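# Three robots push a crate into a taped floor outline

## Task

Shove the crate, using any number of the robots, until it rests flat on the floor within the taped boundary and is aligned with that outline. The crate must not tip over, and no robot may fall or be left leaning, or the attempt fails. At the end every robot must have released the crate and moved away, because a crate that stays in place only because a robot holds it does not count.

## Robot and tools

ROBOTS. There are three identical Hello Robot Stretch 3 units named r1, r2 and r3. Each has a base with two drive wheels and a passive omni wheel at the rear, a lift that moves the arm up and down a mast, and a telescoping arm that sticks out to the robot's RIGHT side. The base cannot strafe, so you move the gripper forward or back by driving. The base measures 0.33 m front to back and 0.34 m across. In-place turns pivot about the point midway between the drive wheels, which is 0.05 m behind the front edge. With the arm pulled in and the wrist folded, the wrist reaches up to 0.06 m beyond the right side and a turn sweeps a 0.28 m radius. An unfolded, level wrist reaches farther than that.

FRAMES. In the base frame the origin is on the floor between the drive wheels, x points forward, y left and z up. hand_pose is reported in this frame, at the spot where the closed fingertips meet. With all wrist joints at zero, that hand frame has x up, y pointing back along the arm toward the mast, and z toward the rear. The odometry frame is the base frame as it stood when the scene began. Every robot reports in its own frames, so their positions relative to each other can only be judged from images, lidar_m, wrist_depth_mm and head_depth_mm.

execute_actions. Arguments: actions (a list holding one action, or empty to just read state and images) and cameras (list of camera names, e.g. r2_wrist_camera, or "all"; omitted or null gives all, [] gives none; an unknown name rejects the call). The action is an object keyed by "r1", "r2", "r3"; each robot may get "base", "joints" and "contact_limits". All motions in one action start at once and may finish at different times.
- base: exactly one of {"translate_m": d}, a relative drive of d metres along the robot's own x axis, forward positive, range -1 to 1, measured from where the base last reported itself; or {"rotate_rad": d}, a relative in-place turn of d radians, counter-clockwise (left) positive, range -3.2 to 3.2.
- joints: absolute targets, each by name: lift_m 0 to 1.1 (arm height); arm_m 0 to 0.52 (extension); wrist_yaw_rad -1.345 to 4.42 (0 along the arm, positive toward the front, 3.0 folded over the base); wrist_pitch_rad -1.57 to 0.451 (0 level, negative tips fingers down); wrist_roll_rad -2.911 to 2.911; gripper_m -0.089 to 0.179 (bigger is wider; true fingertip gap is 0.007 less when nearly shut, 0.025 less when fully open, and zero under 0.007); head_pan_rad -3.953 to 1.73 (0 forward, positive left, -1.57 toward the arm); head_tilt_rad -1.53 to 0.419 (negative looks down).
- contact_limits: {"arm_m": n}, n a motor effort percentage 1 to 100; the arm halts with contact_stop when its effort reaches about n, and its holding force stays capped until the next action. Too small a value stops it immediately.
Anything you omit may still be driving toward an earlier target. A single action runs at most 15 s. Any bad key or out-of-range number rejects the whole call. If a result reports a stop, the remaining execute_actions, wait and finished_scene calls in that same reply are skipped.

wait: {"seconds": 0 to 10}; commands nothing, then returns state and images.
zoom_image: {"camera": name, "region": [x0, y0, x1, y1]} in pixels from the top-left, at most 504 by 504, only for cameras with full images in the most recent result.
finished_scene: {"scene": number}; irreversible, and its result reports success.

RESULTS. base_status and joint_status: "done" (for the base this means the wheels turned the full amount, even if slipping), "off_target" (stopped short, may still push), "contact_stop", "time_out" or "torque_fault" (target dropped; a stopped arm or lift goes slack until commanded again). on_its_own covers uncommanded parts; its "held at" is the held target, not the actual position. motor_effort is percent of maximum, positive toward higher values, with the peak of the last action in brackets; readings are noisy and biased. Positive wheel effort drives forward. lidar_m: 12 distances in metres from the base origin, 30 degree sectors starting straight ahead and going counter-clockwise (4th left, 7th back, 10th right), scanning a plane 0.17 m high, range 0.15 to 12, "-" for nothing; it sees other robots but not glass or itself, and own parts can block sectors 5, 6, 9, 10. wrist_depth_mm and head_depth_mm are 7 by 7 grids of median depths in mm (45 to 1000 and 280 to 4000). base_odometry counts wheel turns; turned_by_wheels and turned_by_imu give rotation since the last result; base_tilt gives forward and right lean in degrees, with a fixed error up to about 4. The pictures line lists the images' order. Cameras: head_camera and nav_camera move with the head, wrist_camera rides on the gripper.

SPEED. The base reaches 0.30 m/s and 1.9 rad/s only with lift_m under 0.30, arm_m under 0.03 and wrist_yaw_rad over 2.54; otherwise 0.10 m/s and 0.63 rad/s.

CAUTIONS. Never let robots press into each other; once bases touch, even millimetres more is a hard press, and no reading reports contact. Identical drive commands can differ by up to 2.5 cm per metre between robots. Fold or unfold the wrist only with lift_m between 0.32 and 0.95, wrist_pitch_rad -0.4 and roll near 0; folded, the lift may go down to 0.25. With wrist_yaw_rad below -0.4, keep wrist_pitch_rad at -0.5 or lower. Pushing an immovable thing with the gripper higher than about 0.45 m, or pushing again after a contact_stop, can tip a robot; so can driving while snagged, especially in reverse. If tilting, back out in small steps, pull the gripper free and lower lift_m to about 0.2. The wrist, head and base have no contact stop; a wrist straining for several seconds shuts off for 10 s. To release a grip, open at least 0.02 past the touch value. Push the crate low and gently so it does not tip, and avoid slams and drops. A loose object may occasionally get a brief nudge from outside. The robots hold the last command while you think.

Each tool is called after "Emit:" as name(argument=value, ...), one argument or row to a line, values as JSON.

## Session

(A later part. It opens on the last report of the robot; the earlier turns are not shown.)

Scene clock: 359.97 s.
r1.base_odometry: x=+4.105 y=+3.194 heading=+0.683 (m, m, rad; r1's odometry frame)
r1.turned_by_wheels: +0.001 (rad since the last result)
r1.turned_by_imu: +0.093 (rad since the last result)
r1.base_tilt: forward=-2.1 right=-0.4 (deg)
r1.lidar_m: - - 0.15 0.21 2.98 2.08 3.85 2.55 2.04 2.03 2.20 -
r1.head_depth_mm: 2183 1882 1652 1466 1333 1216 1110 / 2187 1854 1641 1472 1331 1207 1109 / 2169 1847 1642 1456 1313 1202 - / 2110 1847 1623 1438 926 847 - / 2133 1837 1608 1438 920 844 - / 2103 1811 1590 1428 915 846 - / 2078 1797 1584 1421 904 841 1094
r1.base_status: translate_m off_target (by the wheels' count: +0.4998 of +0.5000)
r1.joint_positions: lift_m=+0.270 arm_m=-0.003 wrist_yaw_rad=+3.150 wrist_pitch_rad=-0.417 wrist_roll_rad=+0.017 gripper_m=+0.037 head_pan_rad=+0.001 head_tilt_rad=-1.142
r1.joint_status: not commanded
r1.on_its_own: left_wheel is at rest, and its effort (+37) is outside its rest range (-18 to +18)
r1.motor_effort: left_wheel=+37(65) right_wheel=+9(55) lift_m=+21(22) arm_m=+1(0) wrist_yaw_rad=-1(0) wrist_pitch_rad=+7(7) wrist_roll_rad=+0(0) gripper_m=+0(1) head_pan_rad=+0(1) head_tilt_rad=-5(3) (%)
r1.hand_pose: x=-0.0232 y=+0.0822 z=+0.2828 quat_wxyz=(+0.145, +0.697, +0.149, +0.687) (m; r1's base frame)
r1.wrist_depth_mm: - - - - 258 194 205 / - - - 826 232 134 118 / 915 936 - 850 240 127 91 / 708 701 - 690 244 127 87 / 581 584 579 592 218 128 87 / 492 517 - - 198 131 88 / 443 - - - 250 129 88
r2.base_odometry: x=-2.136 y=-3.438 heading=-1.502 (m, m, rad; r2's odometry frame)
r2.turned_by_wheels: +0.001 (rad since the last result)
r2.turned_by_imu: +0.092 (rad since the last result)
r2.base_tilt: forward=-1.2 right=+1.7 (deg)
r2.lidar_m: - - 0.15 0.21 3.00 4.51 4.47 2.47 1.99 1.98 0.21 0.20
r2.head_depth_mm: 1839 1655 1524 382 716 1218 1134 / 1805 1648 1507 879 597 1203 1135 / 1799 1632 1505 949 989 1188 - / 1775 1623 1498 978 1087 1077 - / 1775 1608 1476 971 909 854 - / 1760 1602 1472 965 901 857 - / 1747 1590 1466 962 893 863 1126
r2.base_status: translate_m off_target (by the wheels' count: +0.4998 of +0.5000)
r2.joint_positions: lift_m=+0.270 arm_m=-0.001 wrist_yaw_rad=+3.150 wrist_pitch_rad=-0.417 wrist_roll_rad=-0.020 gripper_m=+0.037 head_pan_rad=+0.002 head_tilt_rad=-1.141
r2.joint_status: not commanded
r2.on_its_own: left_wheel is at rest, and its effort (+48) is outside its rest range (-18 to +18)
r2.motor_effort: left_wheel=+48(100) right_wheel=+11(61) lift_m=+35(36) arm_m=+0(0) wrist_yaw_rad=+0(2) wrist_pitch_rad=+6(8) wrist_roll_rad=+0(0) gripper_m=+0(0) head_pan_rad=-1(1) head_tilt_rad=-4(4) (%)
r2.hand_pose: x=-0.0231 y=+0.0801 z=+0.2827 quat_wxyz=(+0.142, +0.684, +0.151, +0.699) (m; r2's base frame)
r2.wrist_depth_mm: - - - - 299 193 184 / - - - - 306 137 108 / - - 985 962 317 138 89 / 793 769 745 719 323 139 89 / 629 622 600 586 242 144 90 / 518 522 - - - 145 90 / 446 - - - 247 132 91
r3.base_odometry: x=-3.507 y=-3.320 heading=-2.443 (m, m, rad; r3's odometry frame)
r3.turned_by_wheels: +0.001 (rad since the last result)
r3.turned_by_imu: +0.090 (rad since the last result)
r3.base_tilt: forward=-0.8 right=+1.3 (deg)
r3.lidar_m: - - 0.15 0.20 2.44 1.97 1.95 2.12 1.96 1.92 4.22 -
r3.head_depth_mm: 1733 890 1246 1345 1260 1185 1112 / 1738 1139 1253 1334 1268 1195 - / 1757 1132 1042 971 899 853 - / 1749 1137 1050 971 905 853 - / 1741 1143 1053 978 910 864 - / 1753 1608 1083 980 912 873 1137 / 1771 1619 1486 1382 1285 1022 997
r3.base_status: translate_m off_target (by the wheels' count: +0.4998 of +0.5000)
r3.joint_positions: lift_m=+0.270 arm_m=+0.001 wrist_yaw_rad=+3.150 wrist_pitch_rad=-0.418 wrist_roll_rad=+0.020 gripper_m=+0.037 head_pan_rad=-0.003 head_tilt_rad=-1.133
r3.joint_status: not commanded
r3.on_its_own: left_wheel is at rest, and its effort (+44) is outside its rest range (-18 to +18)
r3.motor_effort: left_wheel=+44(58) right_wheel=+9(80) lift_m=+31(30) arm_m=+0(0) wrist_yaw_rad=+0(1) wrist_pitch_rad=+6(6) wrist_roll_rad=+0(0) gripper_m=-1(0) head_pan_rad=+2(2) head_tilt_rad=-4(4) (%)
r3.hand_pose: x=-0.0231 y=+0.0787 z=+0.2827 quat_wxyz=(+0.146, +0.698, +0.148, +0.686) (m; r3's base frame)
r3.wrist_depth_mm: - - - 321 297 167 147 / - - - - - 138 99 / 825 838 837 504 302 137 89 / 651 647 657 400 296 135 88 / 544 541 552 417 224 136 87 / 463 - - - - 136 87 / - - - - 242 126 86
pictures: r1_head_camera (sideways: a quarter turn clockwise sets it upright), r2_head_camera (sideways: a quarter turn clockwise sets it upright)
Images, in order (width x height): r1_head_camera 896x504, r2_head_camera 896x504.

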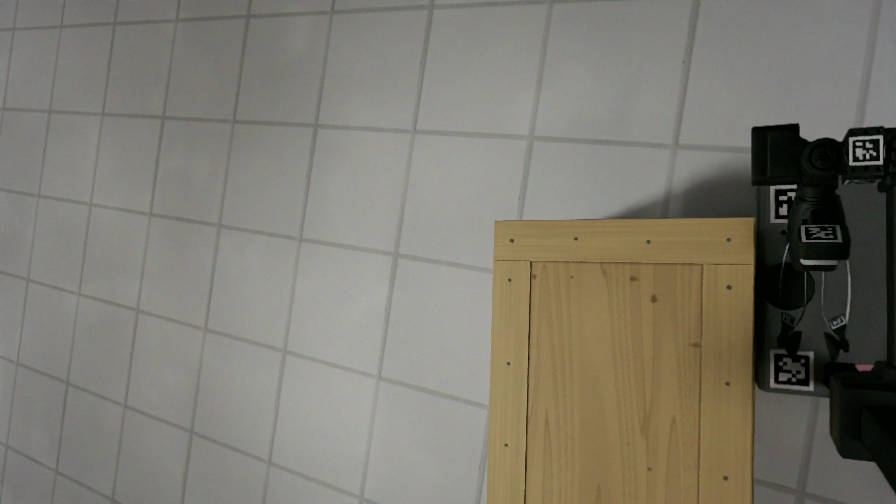

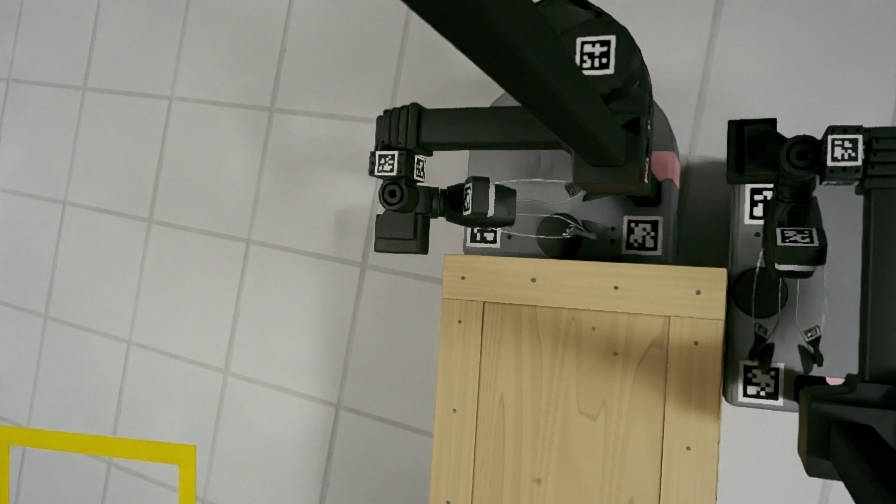

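Emit:
execute_actions(
  actions=[
    {"r3":{"base":{"translate_m":-0.25}},"r2":{"base":{"translate_m":-0.003}},"r1":{"base":{"translate_m":-0.25}}},
  ],
  cameras=[],
)

Emit:
execute_actions(
  actions=[
    {"r3":{"base":{"rotate_rad":-0.45}},"r1":{"base":{"rotate_rad":-0.36}}},
  ],
  cameras=[],
)

Emit:
execute_actions(
  actions=[
    {"r3":{"base":{"translate_m":0.19}},"r1":{"base":{"translate_m":0.2}}},
  ],
  cameras=[],
)

Emit:
execute_actions(
  actions=[
    {"r3":{"base":{"rotate_rad":0.45}},"r1":{"base":{"rotate_rad":0.36}}},
  ],
  cameras=["r3_head_camera","r1_head_camera"],
)

Scene clock: 369.37 s.
r1.base_odometry: x=+3.911 y=+3.036 heading=+0.683 (m, m, rad; r1's odometry frame)
r1.turned_by_wheels: +0.000 (rad since the last result)
r1.turned_by_imu: +0.001 (rad since the last result)
r1.base_tilt: forward=-1.9 right=-0.4 (deg)
r1.lidar_m: 0.30 0.31 0.43 2.78 3.01 1.87 3.59 2.51 2.01 1.99 2.16 0.31
r1.head_depth_mm: 2177 1869 1644 1469 1332 1212 1110 / 2178 1882 1647 1472 1321 1207 1103 / 2133 1844 1634 1463 1311 1205 - / 2136 1847 1615 1025 975 1201 - / 2133 1840 1601 1021 980 1192 - / 2106 1815 1595 1010 989 1181 - / 2072 1776 1576 1000 994 1176 1092
r1.base_status: done
r1.joint_positions: lift_m=+0.270 arm_m=-0.003 wrist_yaw_rad=+3.150 wrist_pitch_rad=-0.417 wrist_roll_rad=+0.017 gripper_m=+0.037 head_pan_rad=+0.001 head_tilt_rad=-1.142
r1.joint_status: not commanded
r1.motor_effort: left_wheel=+0(25) right_wheel=+0(8) lift_m=+22(21) arm_m=+1(1) wrist_yaw_rad=+0(1) wrist_pitch_rad=+7(7) wrist_roll_rad=+0(0) gripper_m=+0(0) head_pan_rad=+0(0) head_tilt_rad=-4(3) (%)
r1.hand_pose: x=-0.0232 y=+0.0822 z=+0.2828 quat_wxyz=(+0.145, +0.697, +0.149, +0.687) (m; r1's base frame)
r1.wrist_depth_mm: - - - - - 561 378 / - - - - - 547 382 / 920 936 - 912 886 556 384 / 713 704 - 721 719 571 387 / 596 593 576 583 598 557 389 / 507 516 - - 518 507 387 / 448 - - - 436 429 395
r2.base_odometry: x=-2.136 y=-3.435 heading=-1.502 (m, m, rad; r2's odometry frame)
r2.turned_by_wheels: +0.000 (rad since the last result)
r2.turned_by_imu: -0.001 (rad since the last result)
r2.base_tilt: forward=-1.3 right=+1.9 (deg)
r2.lidar_m: - - 0.15 0.22 2.99 4.54 4.48 2.46 2.00 1.98 0.40 0.41
r2.head_depth_mm: 1825 1667 1528 960 1102 1191 1136 / 1809 1650 1508 1396 1163 1195 1134 / 1802 1640 1502 1383 1287 1218 - / 1795 1621 1490 1383 1261 1198 - / 1769 1607 1484 975 907 857 - / 1762 1600 1473 968 900 860 - / 1749 1594 1461 963 896 861 1128
r2.base_status: done
r2.joint_positions: lift_m=+0.270 arm_m=-0.001 wrist_yaw_rad=+3.150 wrist_pitch_rad=-0.417 wrist_roll_rad=-0.020 gripper_m=+0.037 head_pan_rad=+0.002 head_tilt_rad=-1.141
r2.joint_status: not commanded
r2.motor_effort: left_wheel=+0(28) right_wheel=+0(5) lift_m=+35(35) arm_m=+0(0) wrist_yaw_rad=+0(0) wrist_pitch_rad=+7(6) wrist_roll_rad=+0(0) gripper_m=+0(1) head_pan_rad=-1(1) head_tilt_rad=-4(4) (%)
r2.hand_pose: x=-0.0231 y=+0.0801 z=+0.2827 quat_wxyz=(+0.142, +0.684, +0.151, +0.699) (m; r2's base frame)
r2.wrist_depth_mm: - - - - 311 192 184 / - - - - 318 143 109 / - - 991 962 329 144 93 / 785 760 754 724 334 145 93 / 634 617 600 587 250 150 93 / 523 517 - - - 150 94 / 446 - - - 256 140 94
r3.base_odometry: x=-3.315 y=-3.159 heading=-2.443 (m, m, rad; r3's odometry frame)
r3.turned_by_wheels: +0.000 (rad since the last result)
r3.turned_by_imu: -0.002 (rad since the last result)
r3.base_tilt: forward=-0.7 right=+1.3 (deg)
r3.lidar_m: 0.30 0.31 0.41 4.55 2.17 1.72 1.70 1.85 2.79 1.89 3.90 0.31
r3.head_depth_mm: 1702 1423 1433 1362 1268 1179 1116 / 1745 1587 1469 1362 1264 1192 - / 1762 1145 1042 964 1234 1196 - / 1752 1137 1046 974 1238 1205 - / 1751 1143 1052 972 1239 1213 - / 1765 1587 1092 985 1124 1186 1144 / 1762 1623 1485 1168 887 1195 1130
r3.base_status: done
r3.joint_positions: lift_m=+0.270 arm_m=+0.001 wrist_yaw_rad=+3.150 wrist_pitch_rad=-0.418 wrist_roll_rad=+0.020 gripper_m=+0.037 head_pan_rad=-0.003 head_tilt_rad=-1.133
r3.joint_status: not commanded
r3.motor_effort: left_wheel=+0(28) right_wheel=+1(10) lift_m=+30(30) arm_m=+0(0) wrist_yaw_rad=+0(0) wrist_pitch_rad=+6(6) wrist_roll_rad=+0(0) gripper_m=-1(0) head_pan_rad=+1(2) head_tilt_rad=-4(5) (%)
r3.hand_pose: x=-0.0231 y=+0.0787 z=+0.2827 quat_wxyz=(+0.146, +0.698, +0.148, +0.686) (m; r3's base frame)
r3.wrist_depth_mm: - - - - - - 309 / - - - - - - - / 826 825 822 825 821 510 500 / 657 651 650 652 631 409 390 / 544 547 557 547 537 409 378 / 467 - - - - 455 394 / - - - - 404 404 388
pictures: none
No camera images: the call's "cameras" was empty. Leave "cameras" out to get every camera's image.

Scene clock: 370.83 s.
r1.base_odometry: x=+3.911 y=+3.036 heading=+0.323 (m, m, rad; r1's odometry frame)
r1.turned_by_wheels: -0.360 (rad since the last result)
r1.turned_by_imu: -0.360 (rad since the last result)
r1.base_tilt: forward=-1.9 right=-0.5 (deg)
r1.lidar_m: 0.30 0.30 0.33 0.53 2.78 1.88 1.89 3.61 2.26 2.00 1.99 2.36
r1.head_depth_mm: 2190 1885 1661 1475 1335 1210 1107 / 2182 1877 1641 1467 1325 1210 1109 / 2164 1863 1634 1445 1320 1210 - / 2140 1862 1622 1452 1314 1206 - / 2126 1819 1600 1419 1016 1196 - / 2096 1826 1593 1014 939 1182 - / 2083 1792 1593 1005 916 1156 1089
r1.base_status: done
r1.joint_positions: lift_m=+0.270 arm_m=-0.003 wrist_yaw_rad=+3.150 wrist_pitch_rad=-0.417 wrist_roll_rad=+0.017 gripper_m=+0.037 head_pan_rad=+0.001 head_tilt_rad=-1.142
r1.joint_status: not commanded
r1.motor_effort: left_wheel=+2(7) right_wheel=-3(9) lift_m=+22(22) arm_m=+1(1) wrist_yaw_rad=+0(1) wrist_pitch_rad=+7(7) wrist_roll_rad=+0(0) gripper_m=+0(0) head_pan_rad=+0(0) head_tilt_rad=-3(4) (%)
r1.hand_pose: x=-0.0232 y=+0.0822 z=+0.2828 quat_wxyz=(+0.145, +0.697, +0.149, +0.687) (m; r1's base frame)
r1.wrist_depth_mm: - - - - 495 364 291 / - - - - 529 384 296 / 886 940 - 857 545 399 307 / 698 720 - 716 595 413 318 / 579 579 591 590 568 427 327 / 489 510 - - 517 451 339 / 437 - - - 438 425 351
r2.base_odometry: x=-2.136 y=-3.435 heading=-1.502 (m, m, rad; r2's odometry frame)
r2.turned_by_wheels: +0.000 (rad since the last result)
r2.turned_by_imu: +0.000 (rad since the last result)
r2.base_tilt: forward=-1.1 right=+1.7 (deg)
r2.lidar_m: - - 0.15 0.22 3.00 4.52 4.49 2.46 2.00 1.98 0.34 0.41
r2.head_depth_mm: 1830 1657 1526 1391 1119 1075 1143 / 1813 1649 1500 1401 1132 1177 1132 / 1810 1638 1505 1384 1298 1215 - / 1791 1617 1486 1377 1259 1194 - / 1776 1618 1486 972 906 858 - / 1773 1604 1471 968 900 857 - / 1754 1590 1470 961 896 861 1126
r2.base_status: not commanded
r2.joint_positions: lift_m=+0.270 arm_m=-0.001 wrist_yaw_rad=+3.150 wrist_pitch_rad=-0.417 wrist_roll_rad=-0.020 gripper_m=+0.037 head_pan_rad=+0.002 head_tilt_rad=-1.141
r2.joint_status: not commanded
r2.motor_effort: left_wheel=+0(0) right_wheel=+0(0) lift_m=+35(35) arm_m=+0(0) wrist_yaw_rad=+0(0) wrist_pitch_rad=+6(7) wrist_roll_rad=+0(0) gripper_m=+0(0) head_pan_rad=-1(1) head_tilt_rad=-4(4) (%)
r2.hand_pose: x=-0.0231 y=+0.0801 z=+0.2827 quat_wxyz=(+0.142, +0.684, +0.151, +0.699) (m; r2's base frame)
r2.wrist_depth_mm: - - - - 311 192 184 / - - - - 316 143 109 / - - 985 958 330 144 92 / 786 768 752 721 335 145 93 / 629 614 599 590 250 150 93 / 519 520 - - - 151 94 / 446 - - - 258 140 94
r3.base_odometry: x=-3.315 y=-3.159 heading=-2.892 (m, m, rad; r3's odometry frame)
r3.turned_by_wheels: -0.450 (rad since the last result)
r3.turned_by_imu: -0.442 (rad since the last result)
r3.base_tilt: forward=-0.8 right=+1.3 (deg)
r3.lidar_m: 0.30 0.30 0.32 4.89 3.83 2.05 1.71 1.71 1.91 3.10 1.89 3.69
r3.head_depth_mm: 1726 1590 1461 1346 1263 1192 1118 / 1676 1580 1466 1364 1269 1198 - / 1048 1387 1459 1363 1266 1209 - / 1254 1398 1454 1364 1245 1207 - / 1754 1601 1466 975 1103 1198 - / 1767 1553 1057 978 939 1198 1146 / 1762 1152 1056 982 926 1070 1132
r3.base_status: done
r3.joint_positions: lift_m=+0.270 arm_m=+0.001 wrist_yaw_rad=+3.150 wrist_pitch_rad=-0.418 wrist_roll_rad=+0.020 gripper_m=+0.037 head_pan_rad=-0.003 head_tilt_rad=-1.133
r3.joint_status: not commanded
r3.motor_effort: left_wheel=+2(8) right_wheel=-2(9) lift_m=+30(30) arm_m=+0(0) wrist_yaw_rad=+0(0) wrist_pitch_rad=+6(6) wrist_roll_rad=+0(0) gripper_m=+0(1) head_pan_rad=+2(2) head_tilt_rad=-5(5) (%)
r3.hand_pose: x=-0.0231 y=+0.0786 z=+0.2827 quat_wxyz=(+0.146, +0.698, +0.148, +0.686) (m; r3's base frame)
r3.wrist_depth_mm: - - - - - 368 279 / - - - - - 370 288 / 836 830 823 550 497 386 297 / 653 664 648 565 453 404 308 / 542 547 555 541 509 429 319 / 464 - - - - 464 331 / - - - - 405 404 396
pictures: none
No camera images: the call's "cameras" was empty. Leave "cameras" out to get every camera's image.

Scene clock: 373.43 s.
r1.base_odometry: x=+4.101 y=+3.099 heading=+0.323 (m, m, rad; r1's odometry frame)
r1.turned_by_wheels: +0.000 (rad since the last result)
r1.turned_by_imu: +0.001 (rad since the last result)
r1.base_tilt: forward=-1.9 right=-0.4 (deg)
r1.lidar_m: 4.18 - 0.15 0.20 2.83 2.07 2.08 3.69 2.20 1.95 1.95 2.31
r1.head_depth_mm: 2211 1879 1656 1483 1327 1210 1114 / 2173 1857 1635 1466 1317 1203 1103 / 2148 1854 1627 1454 1319 1210 - / 2130 1845 1625 1448 1309 1195 - / 2100 1824 1612 1437 1284 882 - / 2115 1818 1595 1436 914 846 - / 2081 1791 1584 1414 908 829 1078
r1.base_status: done
r1.joint_positions: lift_m=+0.270 arm_m=-0.003 wrist_yaw_rad=+3.150 wrist_pitch_rad=-0.417 wrist_roll_rad=+0.017 gripper_m=+0.037 head_pan_rad=+0.001 head_tilt_rad=-1.142
r1.joint_status: not commanded
r1.motor_effort: left_wheel=+2(8) right_wheel=-3(7) lift_m=+22(22) arm_m=+1(1) wrist_yaw_rad=+0(0) wrist_pitch_rad=+7(7) wrist_roll_rad=+0(0) gripper_m=+1(1) head_pan_rad=+0(0) head_tilt_rad=-3(4) (%)
r1.hand_pose: x=-0.0232 y=+0.0822 z=+0.2828 quat_wxyz=(+0.145, +0.697, +0.149, +0.687) (m; r1's base frame)
r1.wrist_depth_mm: - - 554 349 230 196 203 / - - - 383 229 168 135 / 910 908 - 418 246 172 134 / 706 703 - 452 261 183 139 / 586 576 585 546 261 190 143 / 492 511 - - 252 198 148 / 435 - - - 302 199 153
r2.base_odometry: x=-2.136 y=-3.435 heading=-1.502 (m, m, rad; r2's odometry frame)
r2.turned_by_wheels: +0.000 (rad since the last result)
r2.turned_by_imu: -0.001 (rad since the last result)
r2.base_tilt: forward=-1.2 right=+1.9 (deg)
r2.lidar_m: - - 0.15 0.22 3.00 4.54 4.47 2.46 1.99 1.98 2.15 0.27
r2.head_depth_mm: 1826 1653 1516 472 762 1216 1141 / 1813 1655 1517 976 765 1206 1137 / 1811 1645 1500 1356 1101 1209 - / 1790 1618 1492 1383 1122 1197 - / 1770 1614 1483 973 904 862 - / 1760 1600 1476 968 900 859 - / 1753 1594 1468 959 892 862 1129
r2.base_status: not commanded
r2.joint_positions: lift_m=+0.270 arm_m=-0.001 wrist_yaw_rad=+3.150 wrist_pitch_rad=-0.417 wrist_roll_rad=-0.020 gripper_m=+0.037 head_pan_rad=+0.002 head_tilt_rad=-1.141
r2.joint_status: not commanded
r2.motor_effort: left_wheel=+0(0) right_wheel=+1(0) lift_m=+35(35) arm_m=+0(0) wrist_yaw_rad=+0(0) wrist_pitch_rad=+6(6) wrist_roll_rad=+0(0) gripper_m=-1(0) head_pan_rad=-2(1) head_tilt_rad=-4(4) (%)
r2.hand_pose: x=-0.0231 y=+0.0801 z=+0.2827 quat_wxyz=(+0.142, +0.684, +0.151, +0.699) (m; r2's base frame)
r2.wrist_depth_mm: - - - - 311 192 184 / - - - - 317 143 109 / - - 1000 954 330 144 92 / 797 768 753 713 335 145 93 / 629 618 600 583 250 149 93 / 518 511 - - - 151 94 / 448 - - - 257 140 94
r3.base_odometry: x=-3.500 y=-3.206 heading=-2.892 (m, m, rad; r3's odometry frame)
r3.turned_by_wheels: +0.000 (rad since the last result)
r3.turned_by_imu: +0.001 (rad since the last result)
r3.base_tilt: forward=-0.7 right=+1.2 (deg)
r3.lidar_m: 2.90 - 0.15 0.20 4.25 2.26 1.89 1.88 2.12 1.83 1.83 3.45
r3.head_depth_mm: 1734 1591 1468 1352 1259 1189 1115 / 1737 1587 1458 1359 1270 1207 - / 1737 1594 1471 1357 1275 1199 - / 1753 1360 1395 1367 1271 1188 - / 1712 975 1333 1372 911 883 - / 1084 1581 1297 981 909 871 1149 / 1768 1619 1060 978 914 858 1015
r3.base_status: done
r3.joint_positions: lift_m=+0.270 arm_m=+0.001 wrist_yaw_rad=+3.150 wrist_pitch_rad=-0.418 wrist_roll_rad=+0.020 gripper_m=+0.037 head_pan_rad=-0.003 head_tilt_rad=-1.133
r3.joint_status: not commanded
r3.motor_effort: left_wheel=+2(10) right_wheel=-2(8) lift_m=+30(30) arm_m=+0(0) wrist_yaw_rad=+0(0) wrist_pitch_rad=+6(6) wrist_roll_rad=+0(0) gripper_m=+0(0) head_pan_rad=+2(2) head_tilt_rad=-4(4) (%)
r3.hand_pose: x=-0.0231 y=+0.0786 z=+0.2827 quat_wxyz=(+0.146, +0.698, +0.148, +0.686) (m; r3's base frame)
r3.wrist_depth_mm: - - - 374 241 181 148 / - - - 400 255 181 141 / 823 828 795 430 274 189 145 / 660 648 626 464 288 200 151 / 544 546 542 520 278 210 155 / 464 - - - - 219 162 / - - - - 385 221 168
pictures: none
No camera images: the call's "cameras" was empty. Leave "cameras" out to get every camera's image.

Scene clock: 374.90 s.
r1.base_odometry: x=+4.101 y=+3.099 heading=+0.683 (m, m, rad; r1's odometry frame)
r1.turned_by_wheels: +0.360 (rad since the last result)
r1.turned_by_imu: +0.361 (rad since the last result)
r1.base_tilt: forward=-2.0 right=-0.4 (deg)
r1.lidar_m: 4.98 0.15 0.16 0.45 3.06 2.07 3.79 2.46 1.97 1.95 2.12 3.25
r1.head_depth_mm: 2225 1887 1676 1477 1330 1209 1107 / 2188 1864 1632 1464 1318 1203 1106 / 2140 1850 1625 1461 1313 1203 - / 2140 1835 1623 1445 1286 1192 - / 2106 1838 1611 1432 921 871 - / 2109 1816 1608 1430 911 877 - / 2078 1815 1592 1418 909 915 1093
r1.base_status: done
r1.joint_positions: lift_m=+0.270 arm_m=-0.003 wrist_yaw_rad=+3.150 wrist_pitch_rad=-0.417 wrist_roll_rad=+0.017 gripper_m=+0.037 head_pan_rad=+0.001 head_tilt_rad=-1.142
r1.joint_status: not commanded
r1.motor_effort: left_wheel=-1(4) right_wheel=+3(10) lift_m=+22(22) arm_m=+0(1) wrist_yaw_rad=-1(0) wrist_pitch_rad=+7(7) wrist_roll_rad=+0(0) gripper_m=+1(0) head_pan_rad=+0(0) head_tilt_rad=-3(4) (%)
r1.hand_pose: x=-0.0232 y=+0.0822 z=+0.2828 quat_wxyz=(+0.145, +0.697, +0.149, +0.687) (m; r1's base frame)
r1.wrist_depth_mm: - - - - 426 249 195 / - - - 918 426 231 160 / 896 882 - 927 442 239 161 / 693 716 - 717 437 239 160 / 593 582 585 582 396 239 164 / 494 508 - - 354 241 164 / 440 - - - 416 235 165
r2.base_odometry: x=-2.136 y=-3.435 heading=-1.502 (m, m, rad; r2's odometry frame)
r2.turned_by_wheels: +0.000 (rad since the last result)
r2.turned_by_imu: +0.000 (rad since the last result)
r2.base_tilt: forward=-1.1 right=+1.9 (deg)
r2.lidar_m: - - 0.15 0.22 2.99 4.53 4.48 2.47 2.00 1.98 0.33 0.31
r2.head_depth_mm: 1831 1664 1519 850 803 1212 1141 / 1821 1641 1504 1191 1001 1209 1133 / 1797 1624 1500 1205 1135 1214 - / 1779 1632 1493 1381 1254 1193 - / 1764 1617 1485 972 907 861 - / 1760 1598 1469 967 901 861 - / 1748 1592 1464 961 897 861 1124
r2.base_status: not commanded
r2.joint_positions: lift_m=+0.270 arm_m=-0.001 wrist_yaw_rad=+3.150 wrist_pitch_rad=-0.417 wrist_roll_rad=-0.020 gripper_m=+0.037 head_pan_rad=+0.002 head_tilt_rad=-1.141
r2.joint_status: not commanded
r2.motor_effort: left_wheel=-1(0) right_wheel=-1(1) lift_m=+35(35) arm_m=+0(0) wrist_yaw_rad=+0(0) wrist_pitch_rad=+7(6) wrist_roll_rad=+0(0) gripper_m=+0(1) head_pan_rad=-1(2) head_tilt_rad=-4(4) (%)
r2.hand_pose: x=-0.0231 y=+0.0801 z=+0.2827 quat_wxyz=(+0.142, +0.684, +0.151, +0.699) (m; r2's base frame)
r2.wrist_depth_mm: - - - - 312 192 184 / - - - - 317 143 109 / - - - 962 330 143 93 / 783 772 747 723 337 145 93 / 630 617 606 585 250 150 93 / 520 517 - - - 150 94 / 446 - - - 255 139 94
r3.base_odometry: x=-3.499 y=-3.206 heading=-2.442 (m, m, rad; r3's odometry frame)
r3.turned_by_wheels: +0.450 (rad since the last result)
r3.turned_by_imu: +0.442 (rad since the last result)
r3.base_tilt: forward=-0.7 right=+1.3 (deg)
r3.lidar_m: 0.79 0.15 0.18 4.93 2.39 1.90 1.89 2.04 1.93 1.83 3.65 0.80
r3.head_depth_mm: 888 986 1412 1370 1261 1186 1112 / 1180 1184 1320 1360 1267 1200 - / 1720 1554 1422 1352 1251 1206 - / 1758 1143 1054 970 902 1188 - / 1751 1134 1048 974 908 1182 - / 1748 1147 1057 974 911 1182 1150 / 1767 1616 1483 1007 909 1059 1137
r3.base_status: done
r3.joint_positions: lift_m=+0.270 arm_m=+0.001 wrist_yaw_rad=+3.150 wrist_pitch_rad=-0.418 wrist_roll_rad=+0.020 gripper_m=+0.037 head_pan_rad=-0.003 head_tilt_rad=-1.133
r3.joint_status: not commanded
r3.motor_effort: left_wheel=-2(8) right_wheel=+4(12) lift_m=+30(30) arm_m=+0(0) wrist_yaw_rad=+0(0) wrist_pitch_rad=+6(6) wrist_roll_rad=-1(0) gripper_m=-1(0) head_pan_rad=+2(1) head_tilt_rad=-6(4) (%)
r3.hand_pose: x=-0.0231 y=+0.0786 z=+0.2827 quat_wxyz=(+0.146, +0.698, +0.148, +0.686) (m; r3's base frame)
r3.wrist_depth_mm: - - - - - 295 190 / - - - - - 295 189 / 823 828 830 744 503 293 188 / 652 655 656 606 459 288 188 / 545 543 554 525 460 286 187 / 467 - - - - 283 186 / - - - - 406 262 185
pictures: r1_head_camera (sideways: a quarter turn clockwise sets it upright), r3_head_camera (sideways: a quarter turn clockwise sets it upright)
Images, in order (width x height): r1_head_camera 896x504, r3_head_camera 896x504.

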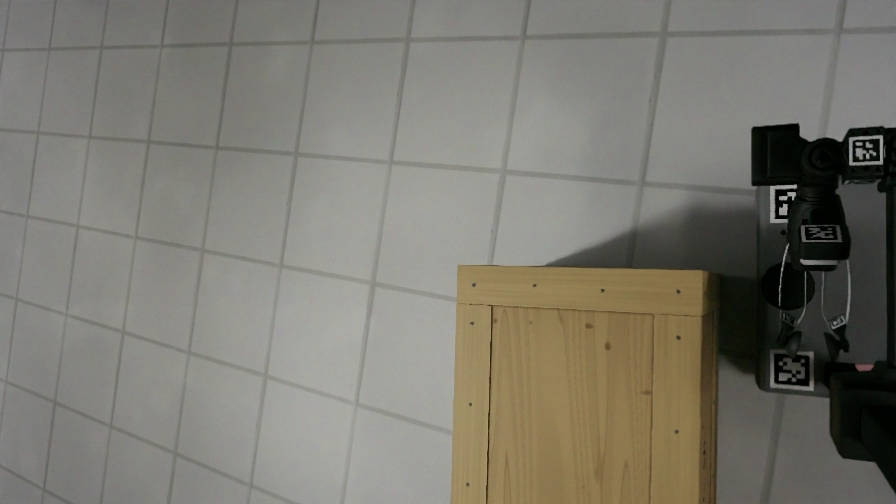

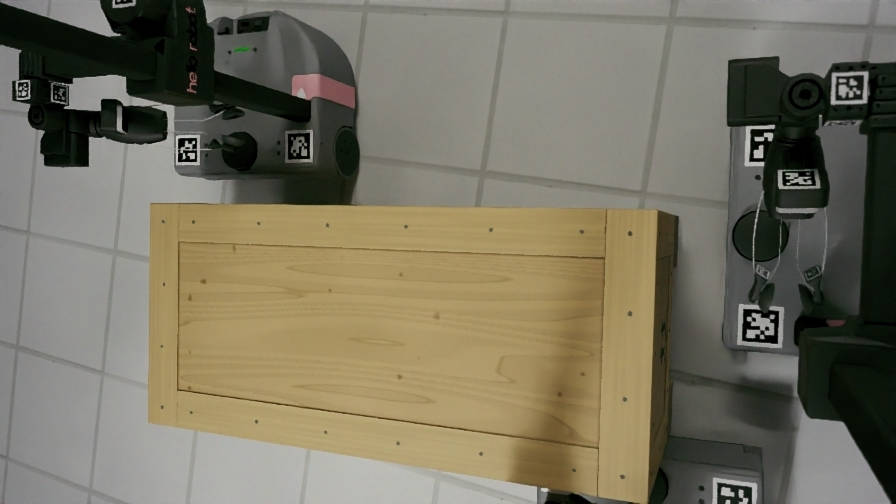

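Emit:
execute_actions(
  actions=[
    {"r3":{"base":{"translate_m":0.075}},"r1":{"base":{"translate_m":0.058}},"r2":{"joints":{"head_tilt_rad":-0.95}}},
  ],
  cameras=[],
)

Emit:
execute_actions(
  actions=[
    {"r3":{"base":{"translate_m":0.5}},"r2":{"base":{"translate_m":0.5}},"r1":{"base":{"translate_m":0.5}}},
  ],
  cameras=["r2_head_camera","r2_nav_camera"],
)

Scene clock: 379.23 s.
r1.base_odometry: x=+4.146 y=+3.136 heading=+0.683 (m, m, rad; r1's odometry frame)
r1.turned_by_wheels: +0.000 (rad since the last result)
r1.turned_by_imu: +0.001 (rad since the last result)
r1.base_tilt: forward=-1.9 right=-0.4 (deg)
r1.lidar_m: - - 0.15 0.23 3.07 2.11 3.85 2.47 1.98 1.95 2.13 3.27
r1.head_depth_mm: 2212 1900 1667 1488 1329 1211 1111 / 2180 1883 1649 1468 1324 1207 1102 / 2166 1848 1624 1457 1319 1203 - / 2125 1818 1626 1447 1302 1192 - / 2118 1817 1606 1443 918 845 - / 2108 1820 1597 1433 913 845 - / 2077 1799 1592 1416 909 842 1094
r1.base_status: done
r1.joint_positions: lift_m=+0.270 arm_m=-0.003 wrist_yaw_rad=+3.150 wrist_pitch_rad=-0.417 wrist_roll_rad=+0.017 gripper_m=+0.037 head_pan_rad=+0.001 head_tilt_rad=-1.142
r1.joint_status: not commanded
r1.motor_effort: left_wheel=-1(7) right_wheel=+3(11) lift_m=+21(22) arm_m=+1(1) wrist_yaw_rad=+0(0) wrist_pitch_rad=+7(7) wrist_roll_rad=+0(0) gripper_m=+1(1) head_pan_rad=+0(0) head_tilt_rad=-3(4) (%)
r1.hand_pose: x=-0.0232 y=+0.0822 z=+0.2828 quat_wxyz=(+0.145, +0.697, +0.149, +0.687) (m; r1's base frame)
r1.wrist_depth_mm: - - - - 263 196 203 / - - - 831 246 140 118 / 905 890 - 880 250 133 96 / 695 704 - 683 255 134 92 / 586 587 592 580 230 135 92 / 492 513 - - 207 138 93 / 435 - - - 262 133 93
r2.base_odometry: x=-2.136 y=-3.435 heading=-1.502 (m, m, rad; r2's odometry frame)
r2.turned_by_wheels: +0.000 (rad since the last result)
r2.turned_by_imu: -0.001 (rad since the last result)
r2.base_tilt: forward=-1.3 right=+1.9 (deg)
r2.lidar_m: - - 0.15 0.22 3.00 4.50 4.45 2.47 2.00 1.98 2.15 0.27
r2.head_depth_mm: 2278 2069 1786 388 825 1206 1143 / 2221 2063 1784 1550 571 749 1132 / 2432 2050 1750 1545 1149 966 1126 / 2401 2005 1738 1534 1181 1042 1112 / 2384 2012 1733 1527 1358 876 795 / 2368 2001 1722 1510 960 867 792 / 2345 1985 1711 1501 955 864 798
r2.base_status: not commanded
r2.joint_positions: lift_m=+0.270 arm_m=-0.001 wrist_yaw_rad=+3.150 wrist_pitch_rad=-0.417 wrist_roll_rad=-0.020 gripper_m=+0.037 head_pan_rad=+0.002 head_tilt_rad=-0.952
r2.joint_status: all done
r2.motor_effort: left_wheel=+0(0) right_wheel=+0(0) lift_m=+35(35) arm_m=+0(0) wrist_yaw_rad=+0(0) wrist_pitch_rad=+6(6) wrist_roll_rad=+0(0) gripper_m=+0(0) head_pan_rad=-2(1) head_tilt_rad=+2(17) (%)
r2.hand_pose: x=-0.0231 y=+0.0801 z=+0.2827 quat_wxyz=(+0.142, +0.684, +0.151, +0.699) (m; r2's base frame)
r2.wrist_depth_mm: - - - - 311 193 184 / - - - - 318 142 109 / - - 980 970 329 144 92 / 789 767 746 726 335 145 93 / 634 610 597 590 249 149 93 / 521 520 - - - 150 94 / 444 - - - 256 140 94
r3.base_odometry: x=-3.557 y=-3.254 heading=-2.443 (m, m, rad; r3's odometry frame)
r3.turned_by_wheels: +0.000 (rad since the last result)
r3.turned_by_imu: +0.000 (rad since the last result)
r3.base_tilt: forward=-0.7 right=+1.3 (deg)
r3.lidar_m: - - 0.15 0.21 2.48 1.98 1.96 2.12 1.87 1.85 3.58 3.07
r3.head_depth_mm: 1711 943 1425 1351 1267 1187 1114 / 1058 939 1292 1362 1264 1204 - / 1730 1349 1291 1352 1265 1205 - / 1739 1135 1046 968 905 861 - / 1757 1140 1053 975 908 863 - / 1751 1147 1052 976 910 876 1148 / 1756 1618 1468 1009 911 877 1115
r3.base_status: done
r3.joint_positions: lift_m=+0.270 arm_m=+0.001 wrist_yaw_rad=+3.150 wrist_pitch_rad=-0.418 wrist_roll_rad=+0.020 gripper_m=+0.037 head_pan_rad=-0.003 head_tilt_rad=-1.133
r3.joint_status: not commanded
r3.motor_effort: left_wheel=-1(8) right_wheel=+4(14) lift_m=+31(30) arm_m=+0(0) wrist_yaw_rad=+0(0) wrist_pitch_rad=+6(6) wrist_roll_rad=+0(0) gripper_m=+0(1) head_pan_rad=+2(2) head_tilt_rad=-5(4) (%)
r3.hand_pose: x=-0.0231 y=+0.0786 z=+0.2827 quat_wxyz=(+0.146, +0.698, +0.148, +0.686) (m; r3's base frame)
r3.wrist_depth_mm: - - - - 337 167 147 / - - - - 327 146 102 / 833 832 830 505 325 144 93 / 657 649 658 470 317 142 93 / 547 544 551 516 235 144 92 / 469 - - - - 143 91 / - - - - 249 132 91
pictures: none
No camera images: the call's "cameras" was empty. Leave "cameras" out to get every camera's image.

Scene clock: 383.70 s.
r1.base_odometry: x=+4.532 y=+3.453 heading=+0.684 (m, m, rad; r1's odometry frame)
r1.turned_by_wheels: +0.001 (rad since the last result)
r1.turned_by_imu: +0.275 (rad since the last result)
r1.base_tilt: forward=-1.9 right=-0.4 (deg)
r1.lidar_m: - - 0.15 0.21 2.21 3.96 3.14 2.08 1.93 1.95 2.48 -
r1.head_depth_mm: 2203 1891 1660 1479 1320 1202 1115 / 2176 1864 1641 1472 1329 1208 1103 / 2141 1854 1638 1447 1324 1200 - / 2130 1833 1616 1450 937 853 - / 2118 1830 1615 1444 919 846 - / 2086 1810 1600 1436 916 845 - / 2079 1793 1585 1406 907 843 1085
r1.base_status: translate_m off_target (by the wheels' count: +0.4997 of +0.5000)
r1.joint_positions: lift_m=+0.270 arm_m=-0.003 wrist_yaw_rad=+3.150 wrist_pitch_rad=-0.418 wrist_roll_rad=+0.017 gripper_m=+0.037 head_pan_rad=-0.001 head_tilt_rad=-1.142
r1.joint_status: not commanded
r1.on_its_own: left_wheel is at rest, and its effort (+39) is outside its rest range (-18 to +18); right_wheel is at rest, and its effort (+32) is outside its rest range (-18 to +18)
r1.motor_effort: left_wheel=+39(72) right_wheel=+32(92) lift_m=+21(23) arm_m=+1(0) wrist_yaw_rad=-1(4) wrist_pitch_rad=+7(9) wrist_roll_rad=+0(0) gripper_m=-1(1) head_pan_rad=+1(0) head_tilt_rad=-4(4) (%)
r1.hand_pose: x=-0.0232 y=+0.0822 z=+0.2827 quat_wxyz=(+0.145, +0.697, +0.149, +0.687) (m; r1's base frame)
r1.wrist_depth_mm: - - - - 262 194 205 / - - - 807 230 134 119 / 915 902 - 845 239 126 91 / 707 711 - 695 242 127 87 / 587 592 589 594 217 127 87 / 505 513 - - 197 131 88 / 449 - - - 250 128 88
r2.base_odometry: x=-2.100 y=-3.934 heading=-1.501 (m, m, rad; r2's odometry frame)
r2.turned_by_wheels: +0.001 (rad since the last result)
r2.turned_by_imu: +0.273 (rad since the last result)
r2.base_tilt: forward=-1.3 right=+2.0 (deg)
r2.lidar_m: - - 0.15 0.21 3.49 4.60 3.22 2.15 1.99 2.02 0.24 0.24
r2.head_depth_mm: 2528 2090 1801 1572 423 682 1130 / 2507 2104 1787 1567 874 615 1105 / 2483 2065 1776 1547 954 1071 1091 / 2444 2045 1753 1553 1172 933 1012 / 2421 2031 1738 1529 1368 878 800 / 2410 2022 1735 1524 1354 871 792 / 2384 1997 1722 1512 1351 868 789
r2.base_status: translate_m off_target (by the wheels' count: +0.4997 of +0.5000)
r2.joint_positions: lift_m=+0.270 arm_m=-0.001 wrist_yaw_rad=+3.150 wrist_pitch_rad=-0.418 wrist_roll_rad=-0.020 gripper_m=+0.037 head_pan_rad=+0.001 head_tilt_rad=-0.944
r2.joint_status: not commanded
r2.on_its_own: left_wheel is at rest, and its effort (+69) is outside its rest range (-18 to +18)
r2.motor_effort: left_wheel=+69(100) right_wheel=+12(60) lift_m=+35(37) arm_m=+0(0) wrist_yaw_rad=+0(1) wrist_pitch_rad=+6(8) wrist_roll_rad=+0(0) gripper_m=+0(0) head_pan_rad=+0(2) head_tilt_rad=-2(3) (%)
r2.hand_pose: x=-0.0231 y=+0.0800 z=+0.2827 quat_wxyz=(+0.143, +0.684, +0.151, +0.699) (m; r2's base frame)
r2.wrist_depth_mm: - - - - 300 192 184 / - - - - 304 137 108 / - - 988 951 317 138 89 / 782 771 757 729 323 140 89 / 620 619 603 583 241 144 90 / 521 513 - - - 144 90 / 447 - - - 247 135 91
r3.base_odometry: x=-3.939 y=-3.575 heading=-2.442 (m, m, rad; r3's odometry frame)
r3.turned_by_wheels: +0.001 (rad since the last result)
r3.turned_by_imu: +0.265 (rad since the last result)
r3.base_tilt: forward=-0.7 right=+1.2 (deg)
r3.lidar_m: - - 0.15 0.20 2.22 2.05 2.07 2.58 1.79 3.80 3.55 -
r3.head_depth_mm: 1026 893 1257 1355 1270 1193 1112 / 1748 1144 1244 1343 1266 1199 - / 1746 1360 1056 975 909 861 - / 1751 1144 1050 974 904 855 - / 1768 1144 1048 976 906 864 - / 1754 1614 1067 973 912 876 1155 / 1776 1621 1494 1378 1100 1032 1110
r3.base_status: translate_m off_target (by the wheels' count: +0.4998 of +0.5000)
r3.joint_positions: lift_m=+0.270 arm_m=+0.001 wrist_yaw_rad=+3.150 wrist_pitch_rad=-0.418 wrist_roll_rad=+0.020 gripper_m=+0.037 head_pan_rad=-0.001 head_tilt_rad=-1.133
r3.joint_status: not commanded
r3.on_its_own: left_wheel is at rest, and its effort (+38) is outside its rest range (-18 to +18)
r3.motor_effort: left_wheel=+38(62) right_wheel=+7(100) lift_m=+30(30) arm_m=+0(0) wrist_yaw_rad=+0(1) wrist_pitch_rad=+6(7) wrist_roll_rad=+0(0) gripper_m=+0(0) head_pan_rad=+0(1) head_tilt_rad=-5(6) (%)
r3.hand_pose: x=-0.0231 y=+0.0786 z=+0.2826 quat_wxyz=(+0.146, +0.698, +0.149, +0.686) (m; r3's base frame)
r3.wrist_depth_mm: - - - - 315 166 147 / - - - - 309 138 100 / 815 825 822 505 302 137 89 / 659 659 655 415 300 135 88 / 544 543 554 450 224 137 88 / 465 - - - - 136 87 / - - - - 229 126 87
pictures: r2_head_camera (sideways: a quarter turn clockwise sets it upright), r2_nav_camera (sideways: a quarter turn counterclockwise sets it upright)
Images, in order (width x height): r2_head_camera 896x504, r2_nav_camera 672x504.

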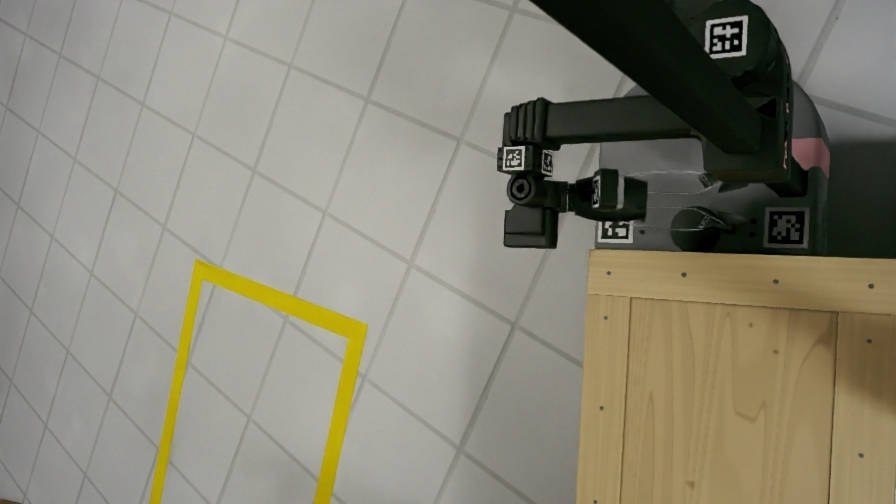

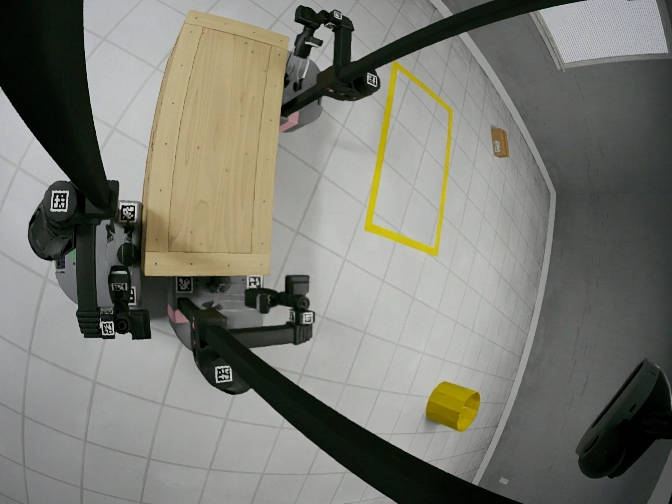

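Emit:
execute_actions(
  actions=[
    {"r3":{"base":{"translate_m":0.55}},"r2":{"base":{"translate_m":0.55}},"r1":{"base":{"translate_m":0.55}}},
  ],
  cameras=["r2_head_camera","r2_nav_camera"],
)

Scene clock: 390.90 s.
r1.base_odometry: x=+4.958 y=+3.801 heading=+0.685 (m, m, rad; r1's odometry frame)
r1.turned_by_wheels: +0.001 (rad since the last result)
r1.turned_by_imu: +0.120 (rad since the last result)
r1.base_tilt: forward=-1.9 right=-0.5 (deg)
r1.lidar_m: - - 0.15 0.21 4.02 3.97 2.73 2.00 1.93 1.99 2.74 -
r1.head_depth_mm: 2210 1892 1653 1473 1334 1212 1108 / 2169 1880 1637 1463 1323 1210 1108 / 2174 1858 1646 1460 1319 1206 - / 2149 1837 1612 1452 927 846 - / 2123 1843 1615 1429 916 847 - / 2108 1816 1596 1435 914 844 - / 2097 1798 1593 1420 914 839 1088
r1.base_status: translate_m off_target (by the wheels' count: +0.5496 of +0.5500)
r1.joint_positions: lift_m=+0.270 arm_m=-0.003 wrist_yaw_rad=+3.150 wrist_pitch_rad=-0.418 wrist_roll_rad=+0.017 gripper_m=+0.037 head_pan_rad=-0.001 head_tilt_rad=-1.142
r1.joint_status: not commanded
r1.on_its_own: left_wheel is at rest, and its effort (+45) is outside its rest range (-18 to +18); right_wheel is at rest, and its effort (+36) is outside its rest range (-18 to +18)
r1.motor_effort: left_wheel=+45(67) right_wheel=+36(64) lift_m=+21(22) arm_m=+1(0) wrist_yaw_rad=-1(1) wrist_pitch_rad=+7(7) wrist_roll_rad=+0(0) gripper_m=+0(0) head_pan_rad=+0(1) head_tilt_rad=-3(3) (%)
r1.hand_pose: x=-0.0232 y=+0.0822 z=+0.2827 quat_wxyz=(+0.145, +0.697, +0.149, +0.687) (m; r1's base frame)
r1.wrist_depth_mm: - - - - 262 196 205 / - - - 850 233 135 118 / 929 924 - 813 242 126 90 / 711 699 - 685 241 128 87 / 582 579 598 587 219 128 87 / 500 515 - - 198 132 88 / 445 - - - 248 128 88
r2.base_odometry: x=-2.060 y=-4.482 heading=-1.500 (m, m, rad; r2's odometry frame)
r2.turned_by_wheels: +0.001 (rad since the last result)
r2.turned_by_imu: +0.118 (rad since the last result)
r2.base_tilt: forward=-1.2 right=+1.8 (deg)
r2.lidar_m: - - 0.15 0.21 3.87 4.63 2.85 2.09 2.02 2.11 2.88 -
r2.head_depth_mm: 2526 2100 1795 1582 1396 491 1113 / 2494 2081 1785 1562 877 781 997 / 2478 2073 1781 1555 943 1047 1031 / 2429 2041 1757 1546 1358 905 820 / 2429 2036 1745 1532 1371 877 796 / 2404 1992 1733 1518 1355 872 792 / 2361 1986 1717 1509 1350 864 788
r2.base_status: translate_m off_target (by the wheels' count: +0.5497 of +0.5500)
r2.joint_positions: lift_m=+0.270 arm_m=-0.001 wrist_yaw_rad=+3.150 wrist_pitch_rad=-0.418 wrist_roll_rad=-0.020 gripper_m=+0.037 head_pan_rad=+0.001 head_tilt_rad=-0.945
r2.joint_status: not commanded
r2.on_its_own: left_wheel is at rest, and its effort (+65) is outside its rest range (-18 to +18); right_wheel is at rest, and its effort (+20) is outside its rest range (-18 to +18)
r2.motor_effort: left_wheel=+65(100) right_wheel=+20(62) lift_m=+35(36) arm_m=+0(0) wrist_yaw_rad=+0(2) wrist_pitch_rad=+6(7) wrist_roll_rad=+0(0) gripper_m=+0(1) head_pan_rad=-1(1) head_tilt_rad=-1(3) (%)
r2.hand_pose: x=-0.0231 y=+0.0801 z=+0.2826 quat_wxyz=(+0.143, +0.684, +0.151, +0.699) (m; r2's base frame)
r2.wrist_depth_mm: - - - - 297 192 184 / - - - - 303 137 108 / - - 987 954 316 138 89 / 790 768 741 722 320 139 90 / 628 623 607 589 240 144 90 / 521 514 - - - 145 90 / 448 - - - 246 135 91
r3.base_odometry: x=-4.360 y=-3.930 heading=-2.441 (m, m, rad; r3's odometry frame)
r3.turned_by_wheels: +0.001 (rad since the last result)
r3.turned_by_imu: +0.119 (rad since the last result)
r3.base_tilt: forward=-0.7 right=+1.3 (deg)
r3.lidar_m: - - 0.15 0.20 2.17 2.09 2.16 2.93 1.77 3.84 3.44 -
r3.head_depth_mm: 1729 891 1233 1341 1265 1184 1112 / 1737 1130 1253 1336 1270 1197 - / 1747 1130 1038 973 904 852 - / 1750 1135 1053 972 906 854 - / 1763 1139 1054 973 908 866 - / 1747 1609 1437 986 907 875 1143 / 1763 1605 1483 1374 1103 1033 1008
r3.base_status: translate_m off_target (by the wheels' count: +0.5498 of +0.5500)
r3.joint_positions: lift_m=+0.270 arm_m=+0.001 wrist_yaw_rad=+3.150 wrist_pitch_rad=-0.418 wrist_roll_rad=+0.020 gripper_m=+0.037 head_pan_rad=-0.001 head_tilt_rad=-1.133
r3.joint_status: not commanded
r3.on_its_own: left_wheel is at rest, and its effort (+40) is outside its rest range (-18 to +18)
r3.motor_effort: left_wheel=+40(62) right_wheel=+17(73) lift_m=+29(30) arm_m=+0(0) wrist_yaw_rad=-1(0) wrist_pitch_rad=+6(7) wrist_roll_rad=+0(0) gripper_m=+0(0) head_pan_rad=+1(1) head_tilt_rad=-4(5) (%)
r3.hand_pose: x=-0.0231 y=+0.0787 z=+0.2827 quat_wxyz=(+0.146, +0.698, +0.148, +0.686) (m; r3's base frame)
r3.wrist_depth_mm: - - - - 298 167 148 / - - - - - 139 99 / 830 833 827 529 304 137 89 / 658 660 648 399 297 135 88 / 541 549 555 415 224 137 87 / 463 - - - - 136 87 / - - - - 228 126 86
pictures: r2_head_camera (sideways: a quarter turn clockwise sets it upright), r2_nav_camera (sideways: a quarter turn counterclockwise sets it upright)
Images, in order (width x height): r2_head_camera 896x504, r2_nav_camera 672x504.

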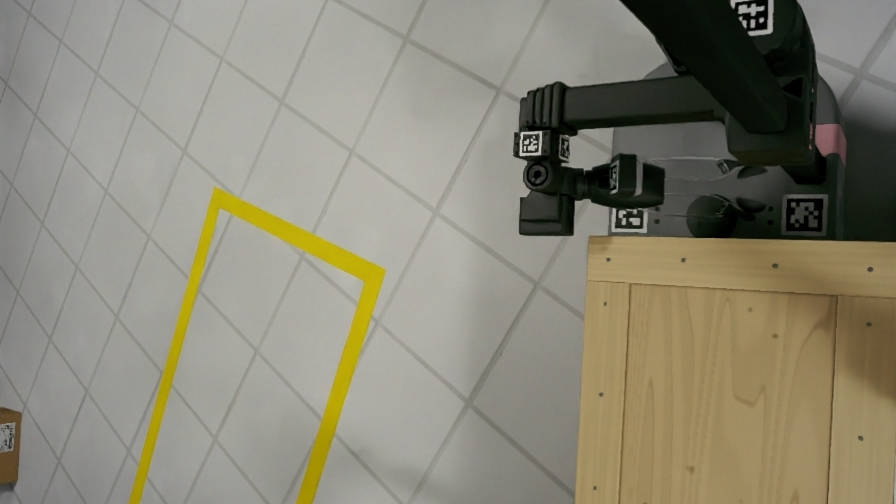

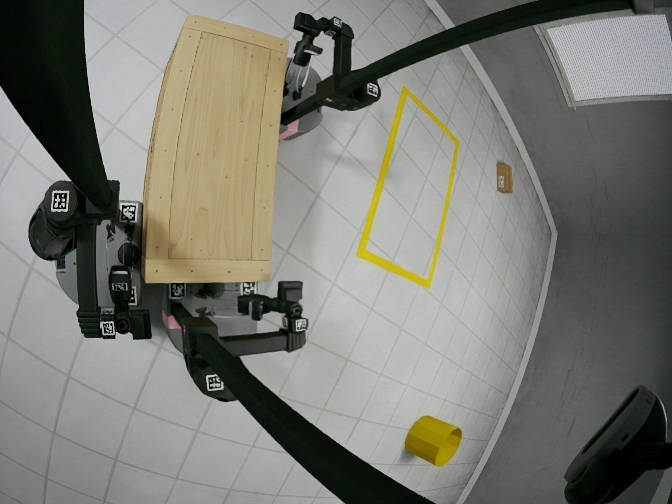

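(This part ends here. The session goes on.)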